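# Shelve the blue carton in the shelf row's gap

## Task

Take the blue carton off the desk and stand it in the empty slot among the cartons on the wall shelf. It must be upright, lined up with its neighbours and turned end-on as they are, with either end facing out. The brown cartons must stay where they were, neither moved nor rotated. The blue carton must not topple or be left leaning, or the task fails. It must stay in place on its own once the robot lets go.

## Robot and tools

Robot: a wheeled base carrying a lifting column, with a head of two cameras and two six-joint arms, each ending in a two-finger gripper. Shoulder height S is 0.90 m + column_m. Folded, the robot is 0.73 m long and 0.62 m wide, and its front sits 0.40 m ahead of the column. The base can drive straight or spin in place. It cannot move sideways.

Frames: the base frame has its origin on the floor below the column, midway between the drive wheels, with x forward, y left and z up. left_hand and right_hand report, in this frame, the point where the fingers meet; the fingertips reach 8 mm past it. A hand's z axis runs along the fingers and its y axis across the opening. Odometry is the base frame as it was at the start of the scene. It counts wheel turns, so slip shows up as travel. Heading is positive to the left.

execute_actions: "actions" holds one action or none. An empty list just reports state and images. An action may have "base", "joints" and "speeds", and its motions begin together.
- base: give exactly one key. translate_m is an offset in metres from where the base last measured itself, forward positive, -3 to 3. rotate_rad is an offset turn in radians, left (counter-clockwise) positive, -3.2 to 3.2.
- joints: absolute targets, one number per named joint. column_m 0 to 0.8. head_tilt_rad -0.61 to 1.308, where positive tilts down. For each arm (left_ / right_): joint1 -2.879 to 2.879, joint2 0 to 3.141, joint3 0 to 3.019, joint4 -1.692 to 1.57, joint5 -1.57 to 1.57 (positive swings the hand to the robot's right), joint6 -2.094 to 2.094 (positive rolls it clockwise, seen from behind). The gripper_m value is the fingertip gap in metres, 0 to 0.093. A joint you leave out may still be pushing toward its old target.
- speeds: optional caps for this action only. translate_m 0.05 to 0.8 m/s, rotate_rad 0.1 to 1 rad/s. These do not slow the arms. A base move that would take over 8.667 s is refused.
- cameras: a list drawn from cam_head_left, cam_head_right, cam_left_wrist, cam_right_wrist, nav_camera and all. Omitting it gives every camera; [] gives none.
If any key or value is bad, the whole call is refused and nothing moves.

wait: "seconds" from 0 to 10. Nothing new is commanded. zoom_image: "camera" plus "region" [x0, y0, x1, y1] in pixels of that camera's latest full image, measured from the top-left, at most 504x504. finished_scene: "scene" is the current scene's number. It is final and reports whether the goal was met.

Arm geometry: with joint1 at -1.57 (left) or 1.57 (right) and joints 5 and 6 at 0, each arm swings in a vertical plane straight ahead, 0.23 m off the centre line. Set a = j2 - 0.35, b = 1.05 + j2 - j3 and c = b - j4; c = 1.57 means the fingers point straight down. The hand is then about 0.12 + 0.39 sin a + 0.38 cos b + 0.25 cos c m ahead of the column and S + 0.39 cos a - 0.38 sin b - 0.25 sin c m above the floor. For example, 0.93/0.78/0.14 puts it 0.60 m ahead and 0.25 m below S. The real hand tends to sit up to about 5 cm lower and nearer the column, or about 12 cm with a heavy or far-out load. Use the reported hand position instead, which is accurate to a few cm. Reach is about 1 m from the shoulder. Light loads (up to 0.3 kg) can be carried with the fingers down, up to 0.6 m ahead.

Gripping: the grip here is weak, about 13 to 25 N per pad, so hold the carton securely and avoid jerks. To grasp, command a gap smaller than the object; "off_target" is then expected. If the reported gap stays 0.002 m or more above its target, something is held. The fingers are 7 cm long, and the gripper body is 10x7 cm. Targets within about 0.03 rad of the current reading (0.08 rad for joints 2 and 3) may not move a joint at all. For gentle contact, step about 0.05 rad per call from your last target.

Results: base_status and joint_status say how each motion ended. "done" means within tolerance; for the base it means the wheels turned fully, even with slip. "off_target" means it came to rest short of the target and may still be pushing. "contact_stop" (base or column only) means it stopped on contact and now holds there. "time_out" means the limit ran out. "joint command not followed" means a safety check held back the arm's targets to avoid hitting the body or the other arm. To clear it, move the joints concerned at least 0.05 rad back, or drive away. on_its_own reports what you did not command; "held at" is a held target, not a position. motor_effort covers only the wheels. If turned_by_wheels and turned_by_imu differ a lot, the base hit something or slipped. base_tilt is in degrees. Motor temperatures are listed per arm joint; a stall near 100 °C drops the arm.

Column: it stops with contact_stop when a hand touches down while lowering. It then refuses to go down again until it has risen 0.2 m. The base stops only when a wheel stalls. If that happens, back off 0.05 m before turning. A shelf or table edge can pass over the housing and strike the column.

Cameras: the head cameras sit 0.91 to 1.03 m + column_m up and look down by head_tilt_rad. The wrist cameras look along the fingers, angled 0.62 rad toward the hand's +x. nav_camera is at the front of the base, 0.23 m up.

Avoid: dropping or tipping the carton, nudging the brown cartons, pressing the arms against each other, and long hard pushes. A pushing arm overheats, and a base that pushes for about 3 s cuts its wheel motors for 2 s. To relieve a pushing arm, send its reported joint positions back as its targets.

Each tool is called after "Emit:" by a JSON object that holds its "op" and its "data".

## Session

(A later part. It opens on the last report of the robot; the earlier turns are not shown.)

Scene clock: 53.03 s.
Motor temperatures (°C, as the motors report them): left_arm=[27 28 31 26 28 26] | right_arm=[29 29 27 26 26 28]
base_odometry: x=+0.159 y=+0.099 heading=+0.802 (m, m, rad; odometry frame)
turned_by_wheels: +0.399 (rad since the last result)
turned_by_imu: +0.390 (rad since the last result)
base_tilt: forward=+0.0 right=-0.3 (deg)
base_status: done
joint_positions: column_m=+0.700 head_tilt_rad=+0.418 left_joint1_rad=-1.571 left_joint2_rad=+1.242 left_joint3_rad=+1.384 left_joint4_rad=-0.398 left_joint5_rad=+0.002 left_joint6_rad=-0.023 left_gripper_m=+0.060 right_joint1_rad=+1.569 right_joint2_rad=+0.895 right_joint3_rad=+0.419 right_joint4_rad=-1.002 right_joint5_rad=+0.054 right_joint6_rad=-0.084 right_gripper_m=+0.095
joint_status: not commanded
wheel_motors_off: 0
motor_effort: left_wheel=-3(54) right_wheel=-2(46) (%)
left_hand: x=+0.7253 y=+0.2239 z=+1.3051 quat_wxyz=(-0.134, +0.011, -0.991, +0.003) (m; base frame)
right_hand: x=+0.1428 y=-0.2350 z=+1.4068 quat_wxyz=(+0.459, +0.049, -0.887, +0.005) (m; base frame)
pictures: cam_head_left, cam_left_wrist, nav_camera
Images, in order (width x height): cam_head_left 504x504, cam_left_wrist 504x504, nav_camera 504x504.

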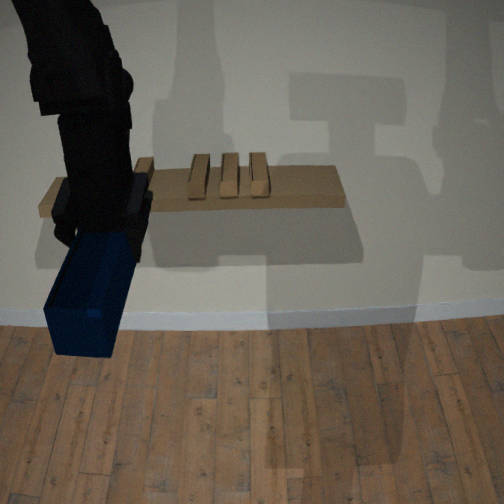

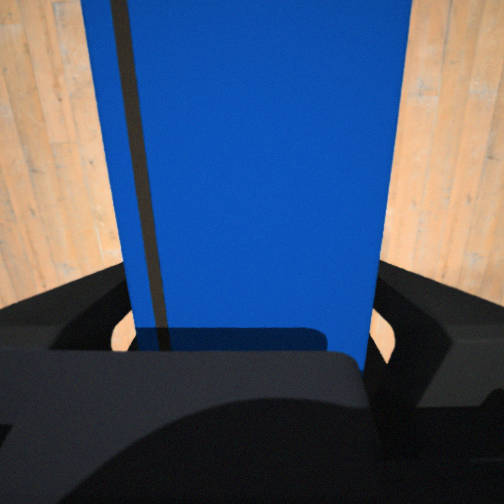

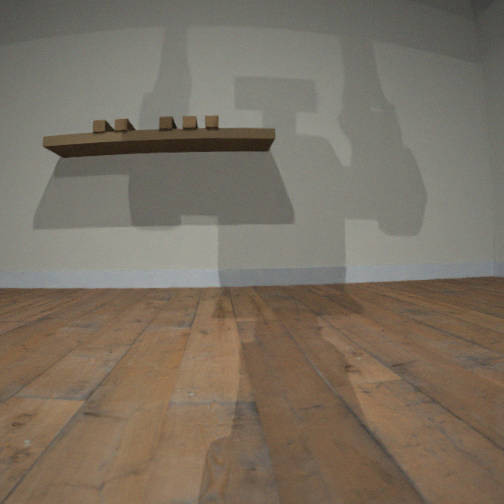

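Emit:
{"op": "execute_actions", "data": {"actions": [{"base":{"rotate_rad":0.15},"joints":{"column_m":0.5}}], "cameras": []}}

Emit:
{"op": "execute_actions", "data": {"actions": [{"base":{"translate_m":0.75}}], "cameras": []}}

Emit:
{"op": "execute_actions", "data": {"actions": [{"base":{"rotate_rad":-0.15}}], "cameras": ["cam_head_left","cam_head_right","nav_camera"]}}

Scene clock: 56.87 s.
Motor temperatures (°C, as the motors report them): left_arm=[27 28 32 26 28 26] | right_arm=[29 29 27 26 26 28]
base_odometry: x=+0.159 y=+0.099 heading=+0.952 (m, m, rad; odometry frame)
turned_by_wheels: +0.149 (rad since the last result)
turned_by_imu: +0.150 (rad since the last result)
base_tilt: forward=+0.2 right=-0.4 (deg)
base_status: done
joint_positions: column_m=+0.500 head_tilt_rad=+0.418 left_joint1_rad=-1.571 left_joint2_rad=+1.242 left_joint3_rad=+1.384 left_joint4_rad=-0.398 left_joint5_rad=+0.001 left_joint6_rad=-0.023 left_gripper_m=+0.060 right_joint1_rad=+1.569 right_joint2_rad=+0.895 right_joint3_rad=+0.419 right_joint4_rad=-1.002 right_joint5_rad=+0.054 right_joint6_rad=-0.084 right_gripper_m=+0.095
joint_status: all done
wheel_motors_off: 0
motor_effort: left_wheel=-4(34) right_wheel=+3(24) (%)
left_hand: x=+0.7253 y=+0.2240 z=+1.1053 quat_wxyz=(-0.134, +0.011, -0.991, +0.002) (m; base frame)
right_hand: x=+0.1428 y=-0.2350 z=+1.2070 quat_wxyz=(+0.459, +0.049, -0.887, +0.005) (m; base frame)
pictures: none
No camera images: the call's "cameras" was empty. Leave "cameras" out to get every camera's image.

Scene clock: 59.97 s.
Motor temperatures (°C, as the motors report them): left_arm=[27 28 32 26 28 26] | right_arm=[29 29 27 26 26 28]
base_odometry: x=+0.594 y=+0.710 heading=+0.952 (m, m, rad; odometry frame)
turned_by_wheels: +0.000 (rad since the last result)
turned_by_imu: +0.003 (rad since the last result)
base_tilt: forward=+0.2 right=-0.3 (deg)
base_status: done
joint_positions: column_m=+0.500 head_tilt_rad=+0.418 left_joint1_rad=-1.571 left_joint2_rad=+1.242 left_joint3_rad=+1.384 left_joint4_rad=-0.398 left_joint5_rad=+0.001 left_joint6_rad=-0.023 left_gripper_m=+0.060 right_joint1_rad=+1.569 right_joint2_rad=+0.895 right_joint3_rad=+0.419 right_joint4_rad=-1.002 right_joint5_rad=+0.054 right_joint6_rad=-0.084 right_gripper_m=+0.095
joint_status: not commanded
wheel_motors_off: 0
motor_effort: left_wheel=+1(58) right_wheel=+1(49) (%)
left_hand: x=+0.7253 y=+0.2240 z=+1.1053 quat_wxyz=(-0.134, +0.011, -0.991, +0.002) (m; base frame)
right_hand: x=+0.1428 y=-0.2350 z=+1.2070 quat_wxyz=(+0.459, +0.049, -0.887, +0.005) (m; base frame)
pictures: none
No camera images: the call's "cameras" was empty. Leave "cameras" out to get every camera's image.

Scene clock: 61.17 s.
Motor temperatures (°C, as the motors report them): left_arm=[27 28 32 26 28 26] | right_arm=[29 29 27 26 26 28]
base_odometry: x=+0.595 y=+0.711 heading=+0.804 (m, m, rad; odometry frame)
turned_by_wheels: -0.148 (rad since the last result)
turned_by_imu: -0.144 (rad since the last result)
base_tilt: forward=+0.1 right=-0.3 (deg)
base_status: done
joint_positions: column_m=+0.500 head_tilt_rad=+0.418 left_joint1_rad=-1.571 left_joint2_rad=+1.242 left_joint3_rad=+1.384 left_joint4_rad=-0.398 left_joint5_rad=+0.001 left_joint6_rad=-0.023 left_gripper_m=+0.060 right_joint1_rad=+1.569 right_joint2_rad=+0.895 right_joint3_rad=+0.419 right_joint4_rad=-1.002 right_joint5_rad=+0.054 right_joint6_rad=-0.084 right_gripper_m=+0.095
joint_status: not commanded
wheel_motors_off: 0
motor_effort: left_wheel=+0(43) right_wheel=+0(52) (%)
left_hand: x=+0.7253 y=+0.2242 z=+1.1053 quat_wxyz=(-0.134, +0.011, -0.991, +0.002) (m; base frame)
right_hand: x=+0.1428 y=-0.2350 z=+1.2070 quat_wxyz=(+0.459, +0.049, -0.887, +0.005) (m; base frame)
pictures: cam_head_left, cam_head_right, nav_camera
Images, in order (width x height): cam_head_left 504x504, cam_head_right 504x504, nav_camera 504x504.

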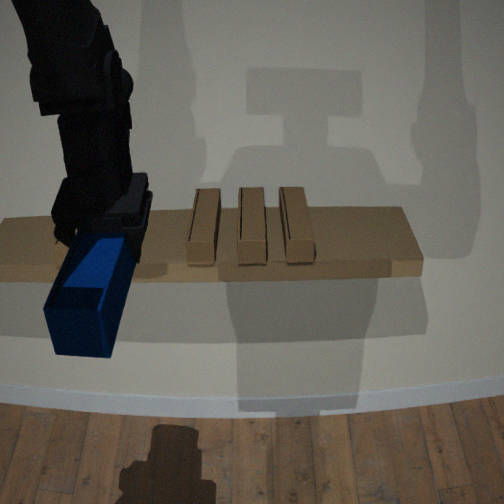

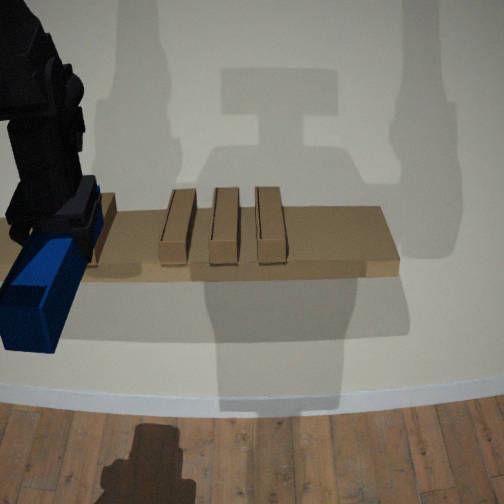

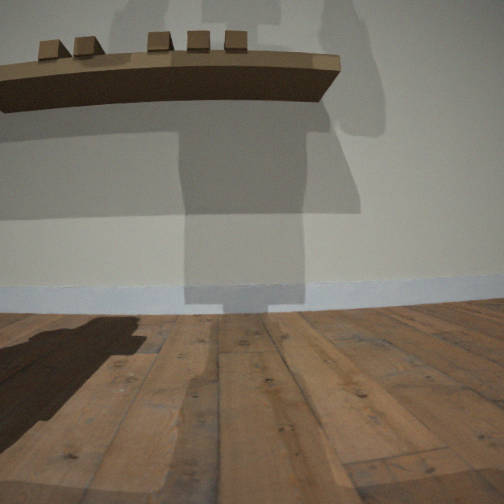

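Emit:
{"op": "execute_actions", "data": {"actions": [{"base":{"rotate_rad":0.13}}], "cameras": []}}

Emit:
{"op": "execute_actions", "data": {"actions": [{"base":{"translate_m":0.3},"speeds":{"translate_m":0.4}}], "cameras": []}}

Emit:
{"op": "execute_actions", "data": {"actions": [{"base":{"rotate_rad":-0.13},"joints":{"head_tilt_rad":0.65,"column_m":0.42}}], "cameras": ["cam_head_left","cam_head_right","cam_left_wrist"]}}

Scene clock: 62.87 s.
Motor temperatures (°C, as the motors report them): left_arm=[27 29 32 26 28 26] | right_arm=[29 29 27 26 26 28]
base_odometry: x=+0.595 y=+0.711 heading=+0.931 (m, m, rad; odometry frame)
turned_by_wheels: +0.128 (rad since the last result)
turned_by_imu: +0.125 (rad since the last result)
base_tilt: forward=+0.2 right=-0.3 (deg)
base_status: done
joint_positions: column_m=+0.500 head_tilt_rad=+0.418 left_joint1_rad=-1.571 left_joint2_rad=+1.242 left_joint3_rad=+1.384 left_joint4_rad=-0.398 left_joint5_rad=+0.001 left_joint6_rad=-0.023 left_gripper_m=+0.060 right_joint1_rad=+1.569 right_joint2_rad=+0.895 right_joint3_rad=+0.419 right_joint4_rad=-1.002 right_joint5_rad=+0.054 right_joint6_rad=-0.084 right_gripper_m=+0.095
joint_status: not commanded
wheel_motors_off: 0
motor_effort: left_wheel=-1(29) right_wheel=+1(53) (%)
left_hand: x=+0.7253 y=+0.2244 z=+1.1053 quat_wxyz=(-0.134, +0.011, -0.991, +0.002) (m; base frame)
right_hand: x=+0.1428 y=-0.2350 z=+1.2070 quat_wxyz=(+0.459, +0.049, -0.887, +0.005) (m; base frame)
pictures: none
No camera images: the call's "cameras" was empty. Leave "cameras" out to get every camera's image.

Scene clock: 65.07 s.
Motor temperatures (°C, as the motors report them): left_arm=[27 29 32 26 28 26] | right_arm=[29 29 27 26 26 28]
base_odometry: x=+0.774 y=+0.951 heading=+0.930 (m, m, rad; odometry frame)
turned_by_wheels: -0.002 (rad since the last result)
turned_by_imu: +0.000 (rad since the last result)
base_tilt: forward=+0.0 right=-0.3 (deg)
base_status: done
joint_positions: column_m=+0.500 head_tilt_rad=+0.418 left_joint1_rad=-1.571 left_joint2_rad=+1.242 left_joint3_rad=+1.384 left_joint4_rad=-0.398 left_joint5_rad=+0.001 left_joint6_rad=-0.023 left_gripper_m=+0.060 right_joint1_rad=+1.569 right_joint2_rad=+0.895 right_joint3_rad=+0.419 right_joint4_rad=-1.002 right_joint5_rad=+0.054 right_joint6_rad=-0.084 right_gripper_m=+0.095
joint_status: not commanded
wheel_motors_off: 0
motor_effort: left_wheel=-1(44) right_wheel=+2(55) (%)
left_hand: x=+0.7253 y=+0.2244 z=+1.1053 quat_wxyz=(-0.134, +0.011, -0.991, +0.002) (m; base frame)
right_hand: x=+0.1428 y=-0.2350 z=+1.2070 quat_wxyz=(+0.459, +0.049, -0.887, +0.005) (m; base frame)
pictures: none
No camera images: the call's "cameras" was empty. Leave "cameras" out to get every camera's image.

Scene clock: 66.70 s.
Motor temperatures (°C, as the motors report them): left_arm=[27 29 32 26 28 26] | right_arm=[29 29 27 26 26 28]
base_odometry: x=+0.774 y=+0.952 heading=+0.802 (m, m, rad; odometry frame)
turned_by_wheels: -0.128 (rad since the last result)
turned_by_imu: -0.124 (rad since the last result)
base_tilt: forward=+0.2 right=-0.3 (deg)
base_status: done
joint_positions: column_m=+0.420 head_tilt_rad=+0.653 left_joint1_rad=-1.571 left_joint2_rad=+1.242 left_joint3_rad=+1.384 left_joint4_rad=-0.398 left_joint5_rad=+0.001 left_joint6_rad=-0.023 left_gripper_m=+0.060 right_joint1_rad=+1.569 right_joint2_rad=+0.895 right_joint3_rad=+0.419 right_joint4_rad=-1.002 right_joint5_rad=+0.054 right_joint6_rad=-0.084 right_gripper_m=+0.095
joint_status: all done
wheel_motors_off: 0
motor_effort: left_wheel=+1(39) right_wheel=+0(52) (%)
left_hand: x=+0.7253 y=+0.2245 z=+1.0252 quat_wxyz=(-0.134, +0.011, -0.991, +0.002) (m; base frame)
right_hand: x=+0.1428 y=-0.2350 z=+1.1270 quat_wxyz=(+0.459, +0.049, -0.887, +0.005) (m; base frame)
pictures: cam_head_left, cam_head_right, cam_left_wrist
Images, in order (width x height): cam_head_left 504x504, cam_head_right 504x504, cam_left_wrist 504x504.

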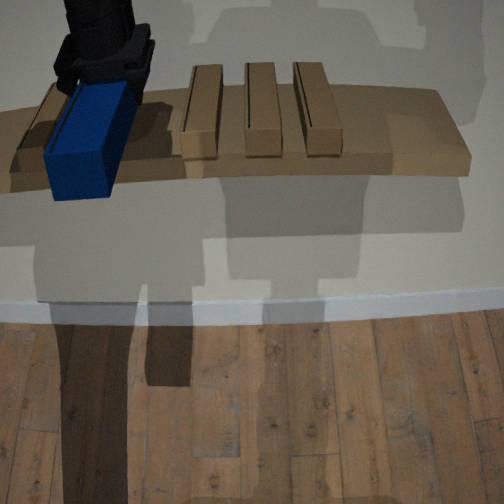

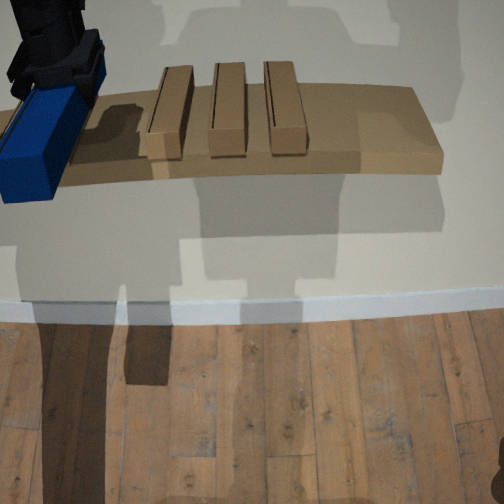

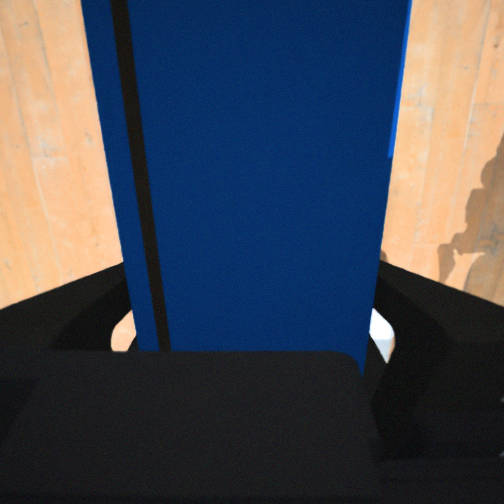

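Emit:
{"op": "execute_actions", "data": {"actions": [{"base":{"translate_m":0.2},"speeds":{"translate_m":0.3}}], "cameras": ["cam_head_left","cam_left_wrist","nav_camera"]}}

Scene clock: 68.87 s.
Motor temperatures (°C, as the motors report them): left_arm=[27 29 32 26 28 26] | right_arm=[29 29 27 26 26 28]
base_odometry: x=+0.913 y=+1.095 heading=+0.800 (m, m, rad; odometry frame)
turned_by_wheels: -0.002 (rad since the last result)
turned_by_imu: -0.001 (rad since the last result)
base_tilt: forward=+0.1 right=-0.3 (deg)
base_status: done
joint_positions: column_m=+0.420 head_tilt_rad=+0.653 left_joint1_rad=-1.571 left_joint2_rad=+1.242 left_joint3_rad=+1.384 left_joint4_rad=-0.398 left_joint5_rad=+0.001 left_joint6_rad=-0.023 left_gripper_m=+0.060 right_joint1_rad=+1.569 right_joint2_rad=+0.895 right_joint3_rad=+0.416 right_joint4_rad=-1.002 right_joint5_rad=+0.054 right_joint6_rad=-0.084 right_gripper_m=+0.095
joint_status: not commanded
wheel_motors_off: 0
motor_effort: left_wheel=-1(38) right_wheel=+0(61) (%)
left_hand: x=+0.7252 y=+0.2245 z=+1.0252 quat_wxyz=(-0.133, +0.011, -0.991, +0.002) (m; base frame)
right_hand: x=+0.1412 y=-0.2350 z=+1.1275 quat_wxyz=(+0.461, +0.049, -0.886, +0.005) (m; base frame)
pictures: cam_head_left, cam_left_wrist, nav_camera
Images, in order (width x height): cam_head_left 504x504, cam_left_wrist 504x504, nav_camera 504x504.

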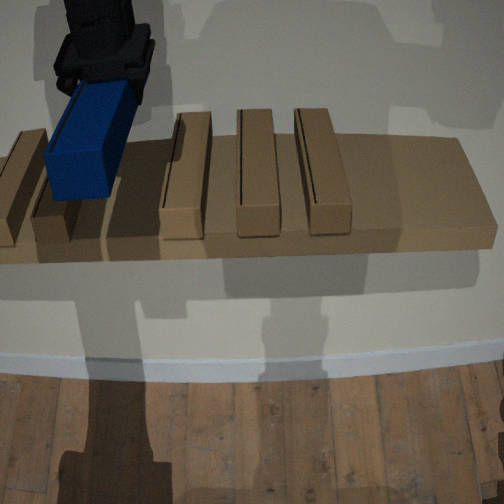

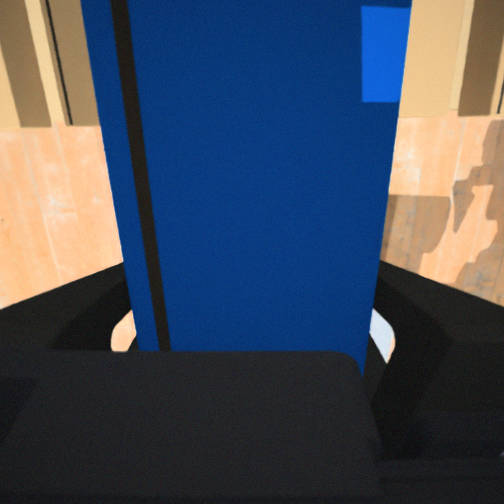

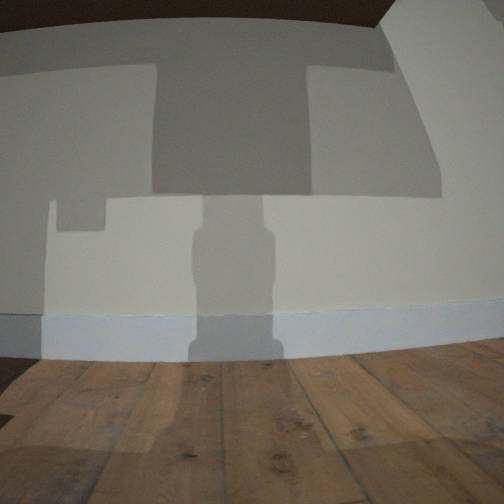

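Emit:
{"op": "execute_actions", "data": {"actions": [{"base":{"rotate_rad":-0.035},"joints":{"left_joint6_rad":-0.065}}], "cameras": []}}

Emit:
{"op": "execute_actions", "data": {"actions": [{"base":{"translate_m":0.13},"speeds":{"translate_m":0.3},"joints":{"column_m":0.39}}], "cameras": ["cam_head_left","cam_left_wrist"]}}

Scene clock: 70.43 s.
Motor temperatures (°C, as the motors report them): left_arm=[27 29 32 26 28 26] | right_arm=[29 29 27 26 26 28]
base_odometry: x=+0.913 y=+1.095 heading=+0.767 (m, m, rad; odometry frame)
turned_by_wheels: -0.033 (rad since the last result)
turned_by_imu: -0.031 (rad since the last result)
base_tilt: forward=+0.1 right=-0.3 (deg)
base_status: done
joint_positions: column_m=+0.420 head_tilt_rad=+0.653 left_joint1_rad=-1.571 left_joint2_rad=+1.242 left_joint3_rad=+1.384 left_joint4_rad=-0.398 left_joint5_rad=+0.001 left_joint6_rad=-0.055 left_gripper_m=+0.060 right_joint1_rad=+1.569 right_joint2_rad=+0.895 right_joint3_rad=+0.416 right_joint4_rad=-1.002 right_joint5_rad=+0.054 right_joint6_rad=-0.084 right_gripper_m=+0.095
joint_status: all done
wheel_motors_off: 0
motor_effort: left_wheel=+0(46) right_wheel=-3(47) (%)
left_hand: x=+0.7252 y=+0.2245 z=+1.0252 quat_wxyz=(-0.133, +0.027, -0.991, +0.004) (m; base frame)
right_hand: x=+0.1412 y=-0.2350 z=+1.1275 quat_wxyz=(+0.461, +0.049, -0.886, +0.005) (m; base frame)
pictures: none
No camera images: the call's "cameras" was empty. Leave "cameras" out to get every camera's image.

Scene clock: 72.03 s.
Motor temperatures (°C, as the motors report them): left_arm=[27 29 32 26 28 26] | right_arm=[29 29 27 26 26 28]
base_odometry: x=+1.007 y=+1.186 heading=+0.765 (m, m, rad; odometry frame)
turned_by_wheels: -0.002 (rad since the last result)
turned_by_imu: -0.001 (rad since the last result)
base_tilt: forward=+0.1 right=-0.3 (deg)
base_status: done
joint_positions: column_m=+0.390 head_tilt_rad=+0.654 left_joint1_rad=-1.571 left_joint2_rad=+1.242 left_joint3_rad=+1.384 left_joint4_rad=-0.398 left_joint5_rad=+0.001 left_joint6_rad=-0.055 left_gripper_m=+0.060 right_joint1_rad=+1.569 right_joint2_rad=+0.894 right_joint3_rad=+0.418 right_joint4_rad=-1.002 right_joint5_rad=+0.054 right_joint6_rad=-0.084 right_gripper_m=+0.095
joint_status: all done
wheel_motors_off: 0
motor_effort: left_wheel=-1(45) right_wheel=+2(51) (%)
left_hand: x=+0.7252 y=+0.2245 z=+0.9952 quat_wxyz=(-0.133, +0.027, -0.991, +0.004) (m; base frame)
right_hand: x=+0.1423 y=-0.2350 z=+1.0972 quat_wxyz=(+0.460, +0.049, -0.887, +0.005) (m; base frame)
pictures: cam_head_left, cam_left_wrist
Images, in order (width x height): cam_head_left 504x504, cam_left_wrist 504x504.

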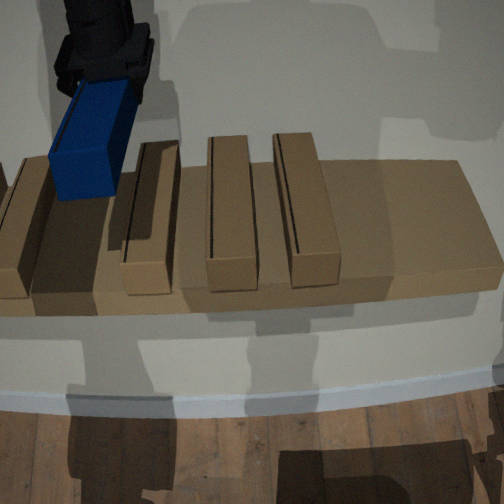

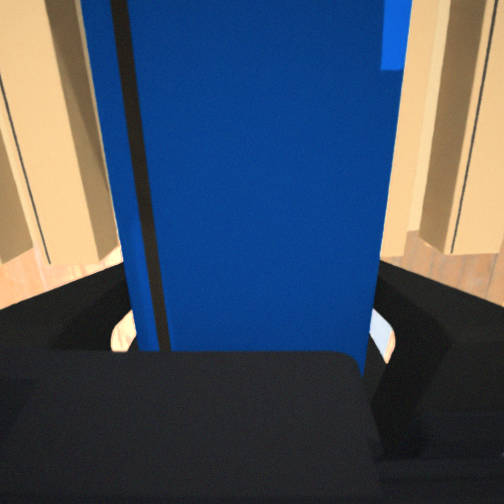

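Emit:
{"op": "execute_actions", "data": {"actions": [{"base":{"translate_m":0.11},"speeds":{"translate_m":0.2},"joints":{"column_m":0.35,"head_tilt_rad":0.8}}], "cameras": ["cam_head_left","cam_left_wrist"]}}

Scene clock: 73.77 s.
Motor temperatures (°C, as the motors report them): left_arm=[27 29 32 26 28 26] | right_arm=[29 29 27 26 26 28]
base_odometry: x=+1.086 y=+1.262 heading=+0.764 (m, m, rad; odometry frame)
turned_by_wheels: -0.001 (rad since the last result)
turned_by_imu: +0.000 (rad since the last result)
base_tilt: forward=+0.2 right=-0.3 (deg)
base_status: done
joint_positions: column_m=+0.350 head_tilt_rad=+0.802 left_joint1_rad=-1.571 left_joint2_rad=+1.247 left_joint3_rad=+1.381 left_joint4_rad=-0.422 left_joint5_rad=+0.001 left_joint6_rad=-0.064 left_gripper_m=+0.060 right_joint1_rad=+1.569 right_joint2_rad=+0.894 right_joint3_rad=+0.418 right_joint4_rad=-1.002 right_joint5_rad=+0.054 right_joint6_rad=-0.084 right_gripper_m=+0.095
joint_status: all done
wheel_motors_off: 0
motor_effort: left_wheel=+0(39) right_wheel=+1(40) (%)
left_hand: x=+0.7162 y=+0.2244 z=+0.9496 quat_wxyz=(-0.117, +0.032, -0.993, +0.004) (m; base frame)
right_hand: x=+0.1423 y=-0.2350 z=+1.0572 quat_wxyz=(+0.459, +0.049, -0.887, +0.005) (m; base frame)
pictures: cam_head_left, cam_left_wrist
Images, in order (width x height): cam_head_left 504x504, cam_left_wrist 504x504.

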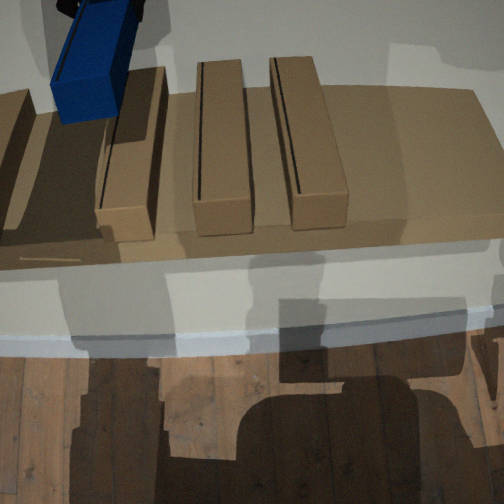

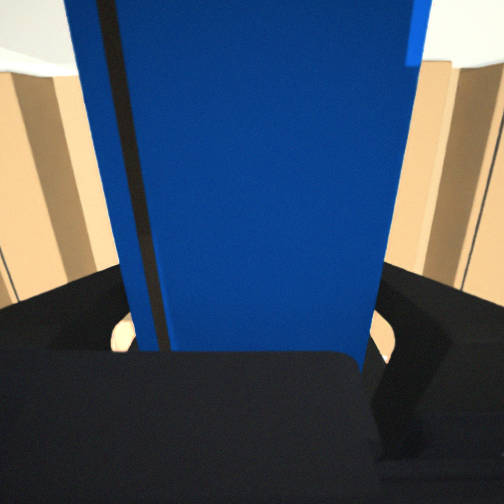

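Emit:
{"op": "execute_actions", "data": {"actions": [{"base":{"translate_m":-0.015},"speeds":{"translate_m":0.1}}], "cameras": []}}

Emit:
{"op": "execute_actions", "data": {"actions": [{"joints":{"column_m":0.29}}], "cameras": ["cam_head_left","cam_left_wrist"]}}

Scene clock: 75.03 s.
Motor temperatures (°C, as the motors report them): left_arm=[27 29 32 26 28 26] | right_arm=[29 29 27 26 26 28]
base_odometry: x=+1.075 y=+1.251 heading=+0.764 (m, m, rad; odometry frame)
turned_by_wheels: +0.000 (rad since the last result)
turned_by_imu: +0.000 (rad since the last result)
base_tilt: forward=+0.2 right=-0.4 (deg)
base_status: done
joint_positions: column_m=+0.350 head_tilt_rad=+0.803 left_joint1_rad=-1.571 left_joint2_rad=+1.247 left_joint3_rad=+1.381 left_joint4_rad=-0.411 left_joint5_rad=+0.001 left_joint6_rad=-0.065 left_gripper_m=+0.060 right_joint1_rad=+1.569 right_joint2_rad=+0.893 right_joint3_rad=+0.415 right_joint4_rad=-1.002 right_joint5_rad=+0.054 right_joint6_rad=-0.084 right_gripper_m=+0.095
joint_status: not commanded
wheel_motors_off: 0
motor_effort: left_wheel=+0(32) right_wheel=+1(25) (%)
left_hand: x=+0.7189 y=+0.2244 z=+0.9501 quat_wxyz=(-0.123, +0.032, -0.992, +0.004) (m; base frame)
right_hand: x=+0.1409 y=-0.2350 z=+1.0578 quat_wxyz=(+0.460, +0.049, -0.886, +0.005) (m; base frame)
pictures: none
No camera images: the call's "cameras" was empty. Leave "cameras" out to get every camera's image.

Scene clock: 76.40 s.
Motor temperatures (°C, as the motors report them): left_arm=[27 29 32 26 28 26] | right_arm=[29 29 27 26 26 28]
base_odometry: x=+1.075 y=+1.251 heading=+0.764 (m, m, rad; odometry frame)
turned_by_wheels: +0.000 (rad since the last result)
turned_by_imu: +0.001 (rad since the last result)
base_tilt: forward=+0.2 right=-0.3 (deg)
base_status: not commanded
joint_positions: column_m=+0.290 head_tilt_rad=+0.803 left_joint1_rad=-1.571 left_joint2_rad=+1.247 left_joint3_rad=+1.381 left_joint4_rad=-0.411 left_joint5_rad=+0.001 left_joint6_rad=-0.065 left_gripper_m=+0.060 right_joint1_rad=+1.569 right_joint2_rad=+0.893 right_joint3_rad=+0.415 right_joint4_rad=-1.002 right_joint5_rad=+0.054 right_joint6_rad=-0.084 right_gripper_m=+0.095
joint_status: all done
wheel_motors_off: 0
motor_effort: left_wheel=+0(0) right_wheel=+1(0) (%)
left_hand: x=+0.7189 y=+0.2244 z=+0.8901 quat_wxyz=(-0.123, +0.032, -0.992, +0.004) (m; base frame)
right_hand: x=+0.1409 y=-0.2350 z=+0.9978 quat_wxyz=(+0.460, +0.049, -0.886, +0.005) (m; base frame)
pictures: cam_head_left, cam_left_wrist
Images, in order (width x height): cam_head_left 504x504, cam_left_wrist 504x504.

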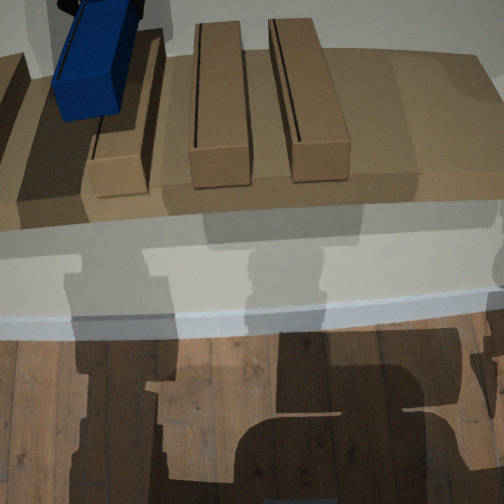

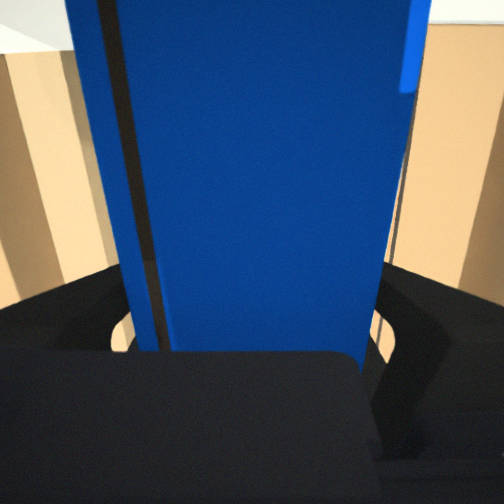

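Emit:
{"op": "execute_actions", "data": {"actions": [{"base":{"translate_m":-0.012},"speeds":{"translate_m":0.1},"joints":{"column_m":0.24,"head_tilt_rad":0.7}}], "cameras": ["cam_head_left","cam_left_wrist"]}}

Scene clock: 77.90 s.
Motor temperatures (°C, as the motors report them): left_arm=[27 29 32 26 28 26] | right_arm=[29 29 27 26 26 28]
base_odometry: x=+1.067 y=+1.243 heading=+0.764 (m, m, rad; odometry frame)
turned_by_wheels: +0.000 (rad since the last result)
turned_by_imu: +0.001 (rad since the last result)
base_tilt: forward=+0.2 right=-0.4 (deg)
base_status: done
joint_positions: column_m=+0.240 head_tilt_rad=+0.717 left_joint1_rad=-1.571 left_joint2_rad=+1.247 left_joint3_rad=+1.381 left_joint4_rad=-0.408 left_joint5_rad=+0.001 left_joint6_rad=-0.065 left_gripper_m=+0.060 right_joint1_rad=+1.569 right_joint2_rad=+0.893 right_joint3_rad=+0.414 right_joint4_rad=-1.002 right_joint5_rad=+0.054 right_joint6_rad=-0.084 right_gripper_m=+0.095
joint_status: all done
wheel_motors_off: 0
motor_effort: left_wheel=+0(30) right_wheel=+3(27) (%)
left_hand: x=+0.7194 y=+0.2244 z=+0.8402 quat_wxyz=(-0.124, +0.032, -0.992, +0.005) (m; base frame)
right_hand: x=+0.1404 y=-0.2350 z=+0.9480 quat_wxyz=(+0.461, +0.049, -0.886, +0.005) (m; base frame)
pictures: cam_head_left, cam_left_wrist
Images, in order (width x height): cam_head_left 504x504, cam_left_wrist 504x504.

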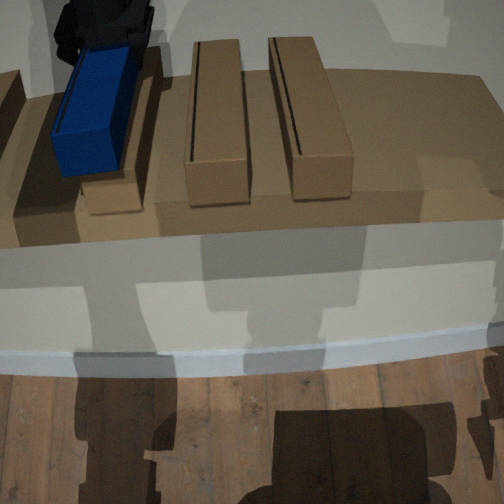

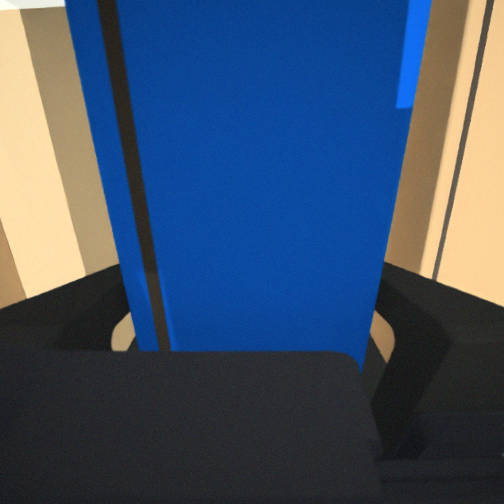

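Emit:
{"op": "execute_actions", "data": {"actions": [{"base":{"rotate_rad":0.014},"joints":{"column_m":0.21}}], "cameras": ["cam_head_left","cam_left_wrist"]}}

Scene clock: 79.03 s.
Motor temperatures (°C, as the motors report them): left_arm=[27 29 32 26 28 26] | right_arm=[29 29 27 26 26 28]
base_odometry: x=+1.067 y=+1.243 heading=+0.776 (m, m, rad; odometry frame)
turned_by_wheels: +0.012 (rad since the last result)
turned_by_imu: +0.013 (rad since the last result)
base_tilt: forward=+0.1 right=-0.4 (deg)
base_status: done
joint_positions: column_m=+0.210 head_tilt_rad=+0.716 left_joint1_rad=-1.569 left_joint2_rad=+1.241 left_joint3_rad=+1.381 left_joint4_rad=-0.408 left_joint5_rad=+0.001 left_joint6_rad=-0.065 left_gripper_m=+0.060 right_joint1_rad=+1.569 right_joint2_rad=+0.893 right_joint3_rad=+0.414 right_joint4_rad=-1.002 right_joint5_rad=+0.054 right_joint6_rad=-0.084 right_gripper_m=+0.095
joint_status: all done
wheel_motors_off: 0
motor_effort: left_wheel=-2(44) right_wheel=+2(41) (%)
left_hand: x=+0.7212 y=+0.2254 z=+0.8139 quat_wxyz=(-0.127, +0.032, -0.991, +0.004) (m; base frame)
right_hand: x=+0.1404 y=-0.2350 z=+0.9180 quat_wxyz=(+0.461, +0.049, -0.886, +0.005) (m; base frame)
pictures: cam_head_left, cam_left_wrist
Images, in order (width x height): cam_head_left 504x504, cam_left_wrist 504x504.

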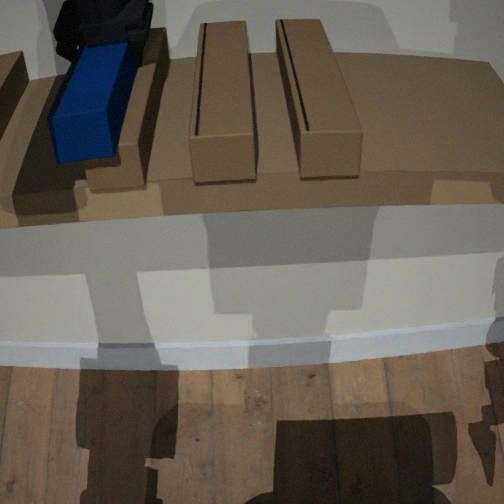

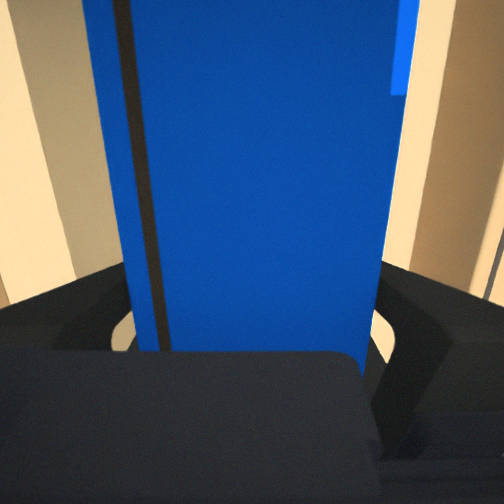

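Emit:
{"op": "execute_actions", "data": {"actions": [{"joints":{"column_m":0.18}}], "cameras": ["cam_head_left","cam_left_wrist"]}}

Scene clock: 80.37 s.
Motor temperatures (°C, as the motors report them): left_arm=[27 29 32 26 28 26] | right_arm=[29 29 27 26 26 28]
base_odometry: x=+1.067 y=+1.243 heading=+0.776 (m, m, rad; odometry frame)
turned_by_wheels: +0.000 (rad since the last result)
turned_by_imu: +0.001 (rad since the last result)
base_tilt: forward=+0.3 right=-0.3 (deg)
base_status: not commanded
joint_positions: column_m=+0.180 head_tilt_rad=+0.716 left_joint1_rad=-1.569 left_joint2_rad=+1.194 left_joint3_rad=+1.381 left_joint4_rad=-0.408 left_joint5_rad=+0.001 left_joint6_rad=-0.065 left_gripper_m=+0.060 right_joint1_rad=+1.569 right_joint2_rad=+0.893 right_joint3_rad=+0.414 right_joint4_rad=-1.002 right_joint5_rad=+0.054 right_joint6_rad=-0.084 right_gripper_m=+0.095
joint_status: all done
wheel_motors_off: 0
motor_effort: left_wheel=-1(2) right_wheel=+2(2) (%)
left_hand: x=+0.7346 y=+0.2253 z=+0.8122 quat_wxyz=(-0.150, +0.032, -0.988, +0.004) (m; base frame)
right_hand: x=+0.1404 y=-0.2350 z=+0.8880 quat_wxyz=(+0.461, +0.049, -0.886, +0.005) (m; base frame)
pictures: cam_head_left, cam_left_wrist
Images, in order (width x height): cam_head_left 504x504, cam_left_wrist 504x504.

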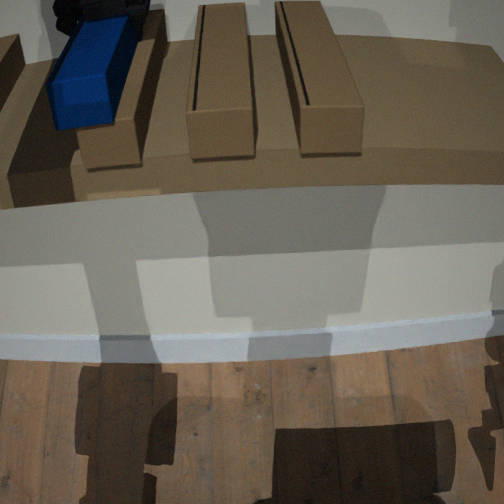

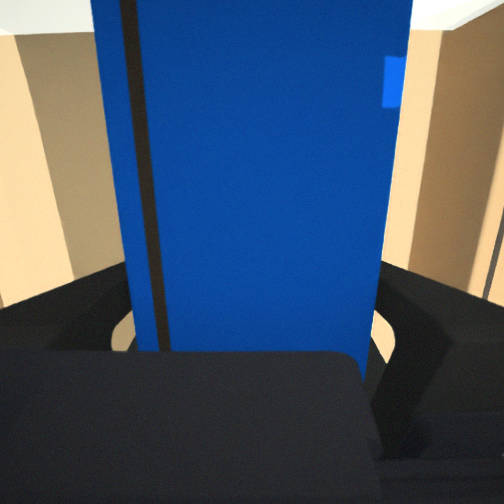

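Emit:
{"op": "execute_actions", "data": {"actions": [{"joints":{"column_m":0.29}}], "cameras": []}}

Emit:
{"op": "execute_actions", "data": {"actions": [{"base":{"translate_m":-0.04}}], "cameras": []}}

Emit:
{"op": "execute_actions", "data": {"actions": [{"base":{"rotate_rad":-0.176},"speeds":{"rotate_rad":0.4}}], "cameras": []}}

Emit:
{"op": "execute_actions", "data": {"actions": [{"base":{"translate_m":-0.32}}], "cameras": []}}

Emit:
{"op": "execute_actions", "data": {"actions": [{"base":{"rotate_rad":0.2},"speeds":{"rotate_rad":0.4},"joints":{"left_joint6_rad":-0.02}}], "cameras": ["cam_head_left"]}}

Emit:
{"op": "execute_actions", "data": {"actions": [{"base":{"translate_m":0.33},"speeds":{"translate_m":0.3}}], "cameras": ["cam_head_left","cam_left_wrist"]}}

Scene clock: 82.87 s.
Motor temperatures (°C, as the motors report them): left_arm=[27 29 32 26 28 26] | right_arm=[29 29 27 26 26 28]
base_odometry: x=+1.067 y=+1.243 heading=+0.776 (m, m, rad; odometry frame)
turned_by_wheels: +0.000 (rad since the last result)
turned_by_imu: +0.001 (rad since the last result)
base_tilt: forward=+0.1 right=-0.3 (deg)
base_status: not commanded
joint_positions: column_m=+0.290 head_tilt_rad=+0.716 left_joint1_rad=-1.569 left_joint2_rad=+1.237 left_joint3_rad=+1.381 left_joint4_rad=-0.403 left_joint5_rad=+0.001 left_joint6_rad=-0.065 left_gripper_m=+0.060 right_joint1_rad=+1.569 right_joint2_rad=+0.893 right_joint3_rad=+0.414 right_joint4_rad=-1.002 right_joint5_rad=+0.054 right_joint6_rad=-0.084 right_gripper_m=+0.095
joint_status: all done
wheel_motors_off: 0
motor_effort: left_wheel=-3(3) right_wheel=+1(1) (%)
left_hand: x=+0.7237 y=+0.2254 z=+0.8964 quat_wxyz=(-0.132, +0.032, -0.991, +0.004) (m; base frame)
right_hand: x=+0.1404 y=-0.2350 z=+0.9979 quat_wxyz=(+0.461, +0.049, -0.886, +0.005) (m; base frame)
pictures: none
No camera images: the call's "cameras" was empty. Leave "cameras" out to get every camera's image.

Scene clock: 84.07 s.
Motor temperatures (°C, as the motors report them): left_arm=[27 29 32 26 28 26] | right_arm=[29 29 27 26 26 28]
base_odometry: x=+1.038 y=+1.215 heading=+0.774 (m, m, rad; odometry frame)
turned_by_wheels: -0.002 (rad since the last result)
turned_by_imu: -0.001 (rad since the last result)
base_tilt: forward=+0.2 right=-0.2 (deg)
base_status: done
joint_positions: column_m=+0.290 head_tilt_rad=+0.716 left_joint1_rad=-1.569 left_joint2_rad=+1.237 left_joint3_rad=+1.381 left_joint4_rad=-0.403 left_joint5_rad=+0.001 left_joint6_rad=-0.065 left_gripper_m=+0.060 right_joint1_rad=+1.569 right_joint2_rad=+0.893 right_joint3_rad=+0.414 right_joint4_rad=-1.002 right_joint5_rad=+0.054 right_joint6_rad=-0.084 right_gripper_m=+0.095
joint_status: not commanded
wheel_motors_off: 0
motor_effort: left_wheel=-2(57) right_wheel=-1(39) (%)
left_hand: x=+0.7237 y=+0.2254 z=+0.8964 quat_wxyz=(-0.132, +0.032, -0.991, +0.004) (m; base frame)
right_hand: x=+0.1402 y=-0.2350 z=+0.9979 quat_wxyz=(+0.461, +0.049, -0.886, +0.005) (m; base frame)
pictures: none
No camera images: the call's "cameras" was empty. Leave "cameras" out to get every camera's image.

Scene clock: 85.33 s.
Motor temperatures (°C, as the motors report them): left_arm=[27 29 32 26 28 26] | right_arm=[29 29 27 26 26 28]
base_odometry: x=+1.039 y=+1.215 heading=+0.600 (m, m, rad; odometry frame)
turned_by_wheels: -0.174 (rad since the last result)
turned_by_imu: -0.168 (rad since the last result)
base_tilt: forward=+0.1 right=-0.3 (deg)
base_status: done
joint_positions: column_m=+0.290 head_tilt_rad=+0.716 left_joint1_rad=-1.569 left_joint2_rad=+1.237 left_joint3_rad=+1.381 left_joint4_rad=-0.403 left_joint5_rad=+0.001 left_joint6_rad=-0.065 left_gripper_m=+0.060 right_joint1_rad=+1.569 right_joint2_rad=+0.893 right_joint3_rad=+0.414 right_joint4_rad=-1.002 right_joint5_rad=+0.054 right_joint6_rad=-0.084 right_gripper_m=+0.095
joint_status: not commanded
wheel_motors_off: 0
motor_effort: left_wheel=-1(52) right_wheel=+0(47) (%)
left_hand: x=+0.7237 y=+0.2254 z=+0.8964 quat_wxyz=(-0.132, +0.032, -0.991, +0.004) (m; base frame)
right_hand: x=+0.1402 y=-0.2350 z=+0.9979 quat_wxyz=(+0.461, +0.049, -0.886, +0.005) (m; base frame)
pictures: none
No camera images: the call's "cameras" was empty. Leave "cameras" out to get every camera's image.

Scene clock: 87.57 s.
Motor temperatures (°C, as the motors report them): left_arm=[27 29 32 26 28 26] | right_arm=[29 29 27 26 26 28]
base_odometry: x=+0.774 y=+1.035 heading=+0.598 (m, m, rad; odometry frame)
turned_by_wheels: -0.002 (rad since the last result)
turned_by_imu: -0.001 (rad since the last result)
base_tilt: forward=+0.0 right=-0.4 (deg)
base_status: done
joint_positions: column_m=+0.290 head_tilt_rad=+0.716 left_joint1_rad=-1.569 left_joint2_rad=+1.238 left_joint3_rad=+1.381 left_joint4_rad=-0.403 left_joint5_rad=+0.001 left_joint6_rad=-0.065 left_gripper_m=+0.060 right_joint1_rad=+1.569 right_joint2_rad=+0.892 right_joint3_rad=+0.411 right_joint4_rad=-1.002 right_joint5_rad=+0.054 right_joint6_rad=-0.084 right_gripper_m=+0.095
joint_status: not commanded
wheel_motors_off: 0
motor_effort: left_wheel=-1(56) right_wheel=+2(70) (%)
left_hand: x=+0.7235 y=+0.2254 z=+0.8961 quat_wxyz=(-0.131, +0.032, -0.991, +0.004) (m; base frame)
right_hand: x=+0.1391 y=-0.2350 z=+0.9984 quat_wxyz=(+0.462, +0.049, -0.886, +0.005) (m; base frame)
pictures: none
No camera images: the call's "cameras" was empty. Leave "cameras" out to get every camera's image.

Scene clock: 88.93 s.
Motor temperatures (°C, as the motors report them): left_arm=[27 29 32 26 28 26] | right_arm=[29 29 27 26 26 28]
base_odometry: x=+0.774 y=+1.034 heading=+0.797 (m, m, rad; odometry frame)
turned_by_wheels: +0.199 (rad since the last result)
turned_by_imu: +0.194 (rad since the last result)
base_tilt: forward=+0.1 right=-0.2 (deg)
base_status: done
joint_positions: column_m=+0.290 head_tilt_rad=+0.716 left_joint1_rad=-1.570 left_joint2_rad=+1.238 left_joint3_rad=+1.381 left_joint4_rad=-0.403 left_joint5_rad=+0.001 left_joint6_rad=-0.028 left_gripper_m=+0.060 right_joint1_rad=+1.569 right_joint2_rad=+0.892 right_joint3_rad=+0.411 right_joint4_rad=-1.002 right_joint5_rad=+0.054 right_joint6_rad=-0.084 right_gripper_m=+0.095
joint_status: all done
wheel_motors_off: 0
motor_effort: left_wheel=+0(43) right_wheel=+1(50) (%)
left_hand: x=+0.7235 y=+0.2251 z=+0.8961 quat_wxyz=(-0.131, +0.014, -0.991, +0.002) (m; base frame)
right_hand: x=+0.1391 y=-0.2350 z=+0.9984 quat_wxyz=(+0.462, +0.049, -0.886, +0.005) (m; base frame)
pictures: cam_head_left
Images, in order (width x height): cam_head_left 504x504.

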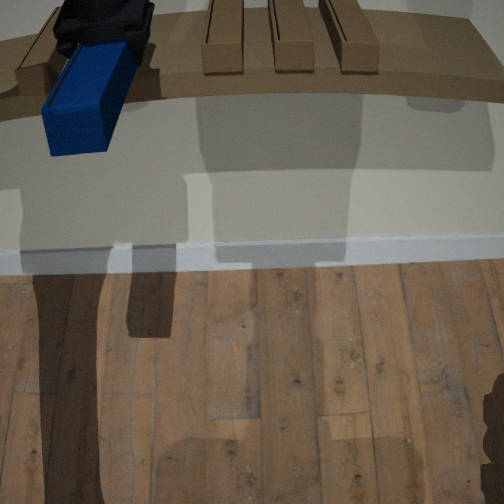

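Scene clock: 91.37 s.
Motor temperatures (°C, as the motors report them): left_arm=[27 29 32 26 28 26] | right_arm=[29 29 27 26 26 28]
base_odometry: x=+1.005 y=+1.271 heading=+0.799 (m, m, rad; odometry frame)
turned_by_wheels: +0.002 (rad since the last result)
turned_by_imu: +0.003 (rad since the last result)
base_tilt: forward=+0.1 right=-0.3 (deg)
base_status: done
joint_positions: column_m=+0.290 head_tilt_rad=+0.716 left_joint1_rad=-1.570 left_joint2_rad=+1.238 left_joint3_rad=+1.381 left_joint4_rad=-0.403 left_joint5_rad=+0.001 left_joint6_rad=-0.028 left_gripper_m=+0.060 right_joint1_rad=+1.569 right_joint2_rad=+0.892 right_joint3_rad=+0.416 right_joint4_rad=-1.002 right_joint5_rad=+0.054 right_joint6_rad=-0.084 right_gripper_m=+0.095
joint_status: not commanded
wheel_motors_off: 0
motor_effort: left_wheel=+1(58) right_wheel=-4(65) (%)
left_hand: x=+0.7235 y=+0.2251 z=+0.8961 quat_wxyz=(-0.131, +0.014, -0.991, +0.002) (m; base frame)
right_hand: x=+0.1413 y=-0.2350 z=+0.9976 quat_wxyz=(+0.460, +0.049, -0.887, +0.005) (m; base frame)
pictures: cam_head_left, cam_left_wrist
Images, in order (width x height): cam_head_left 504x504, cam_left_wrist 504x504.

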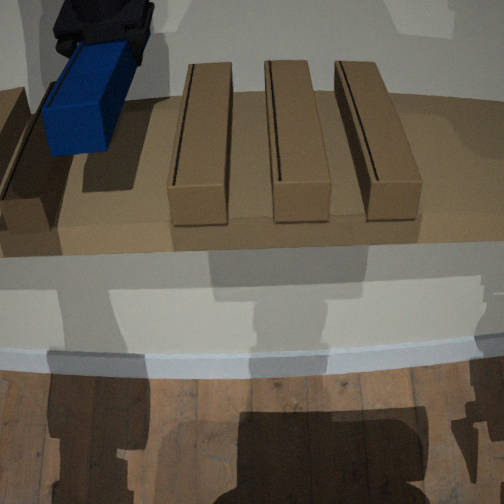

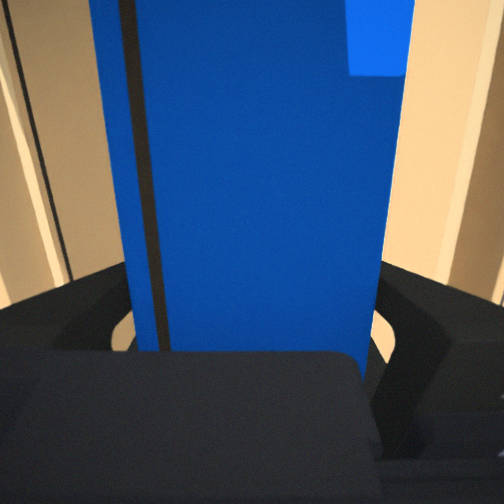

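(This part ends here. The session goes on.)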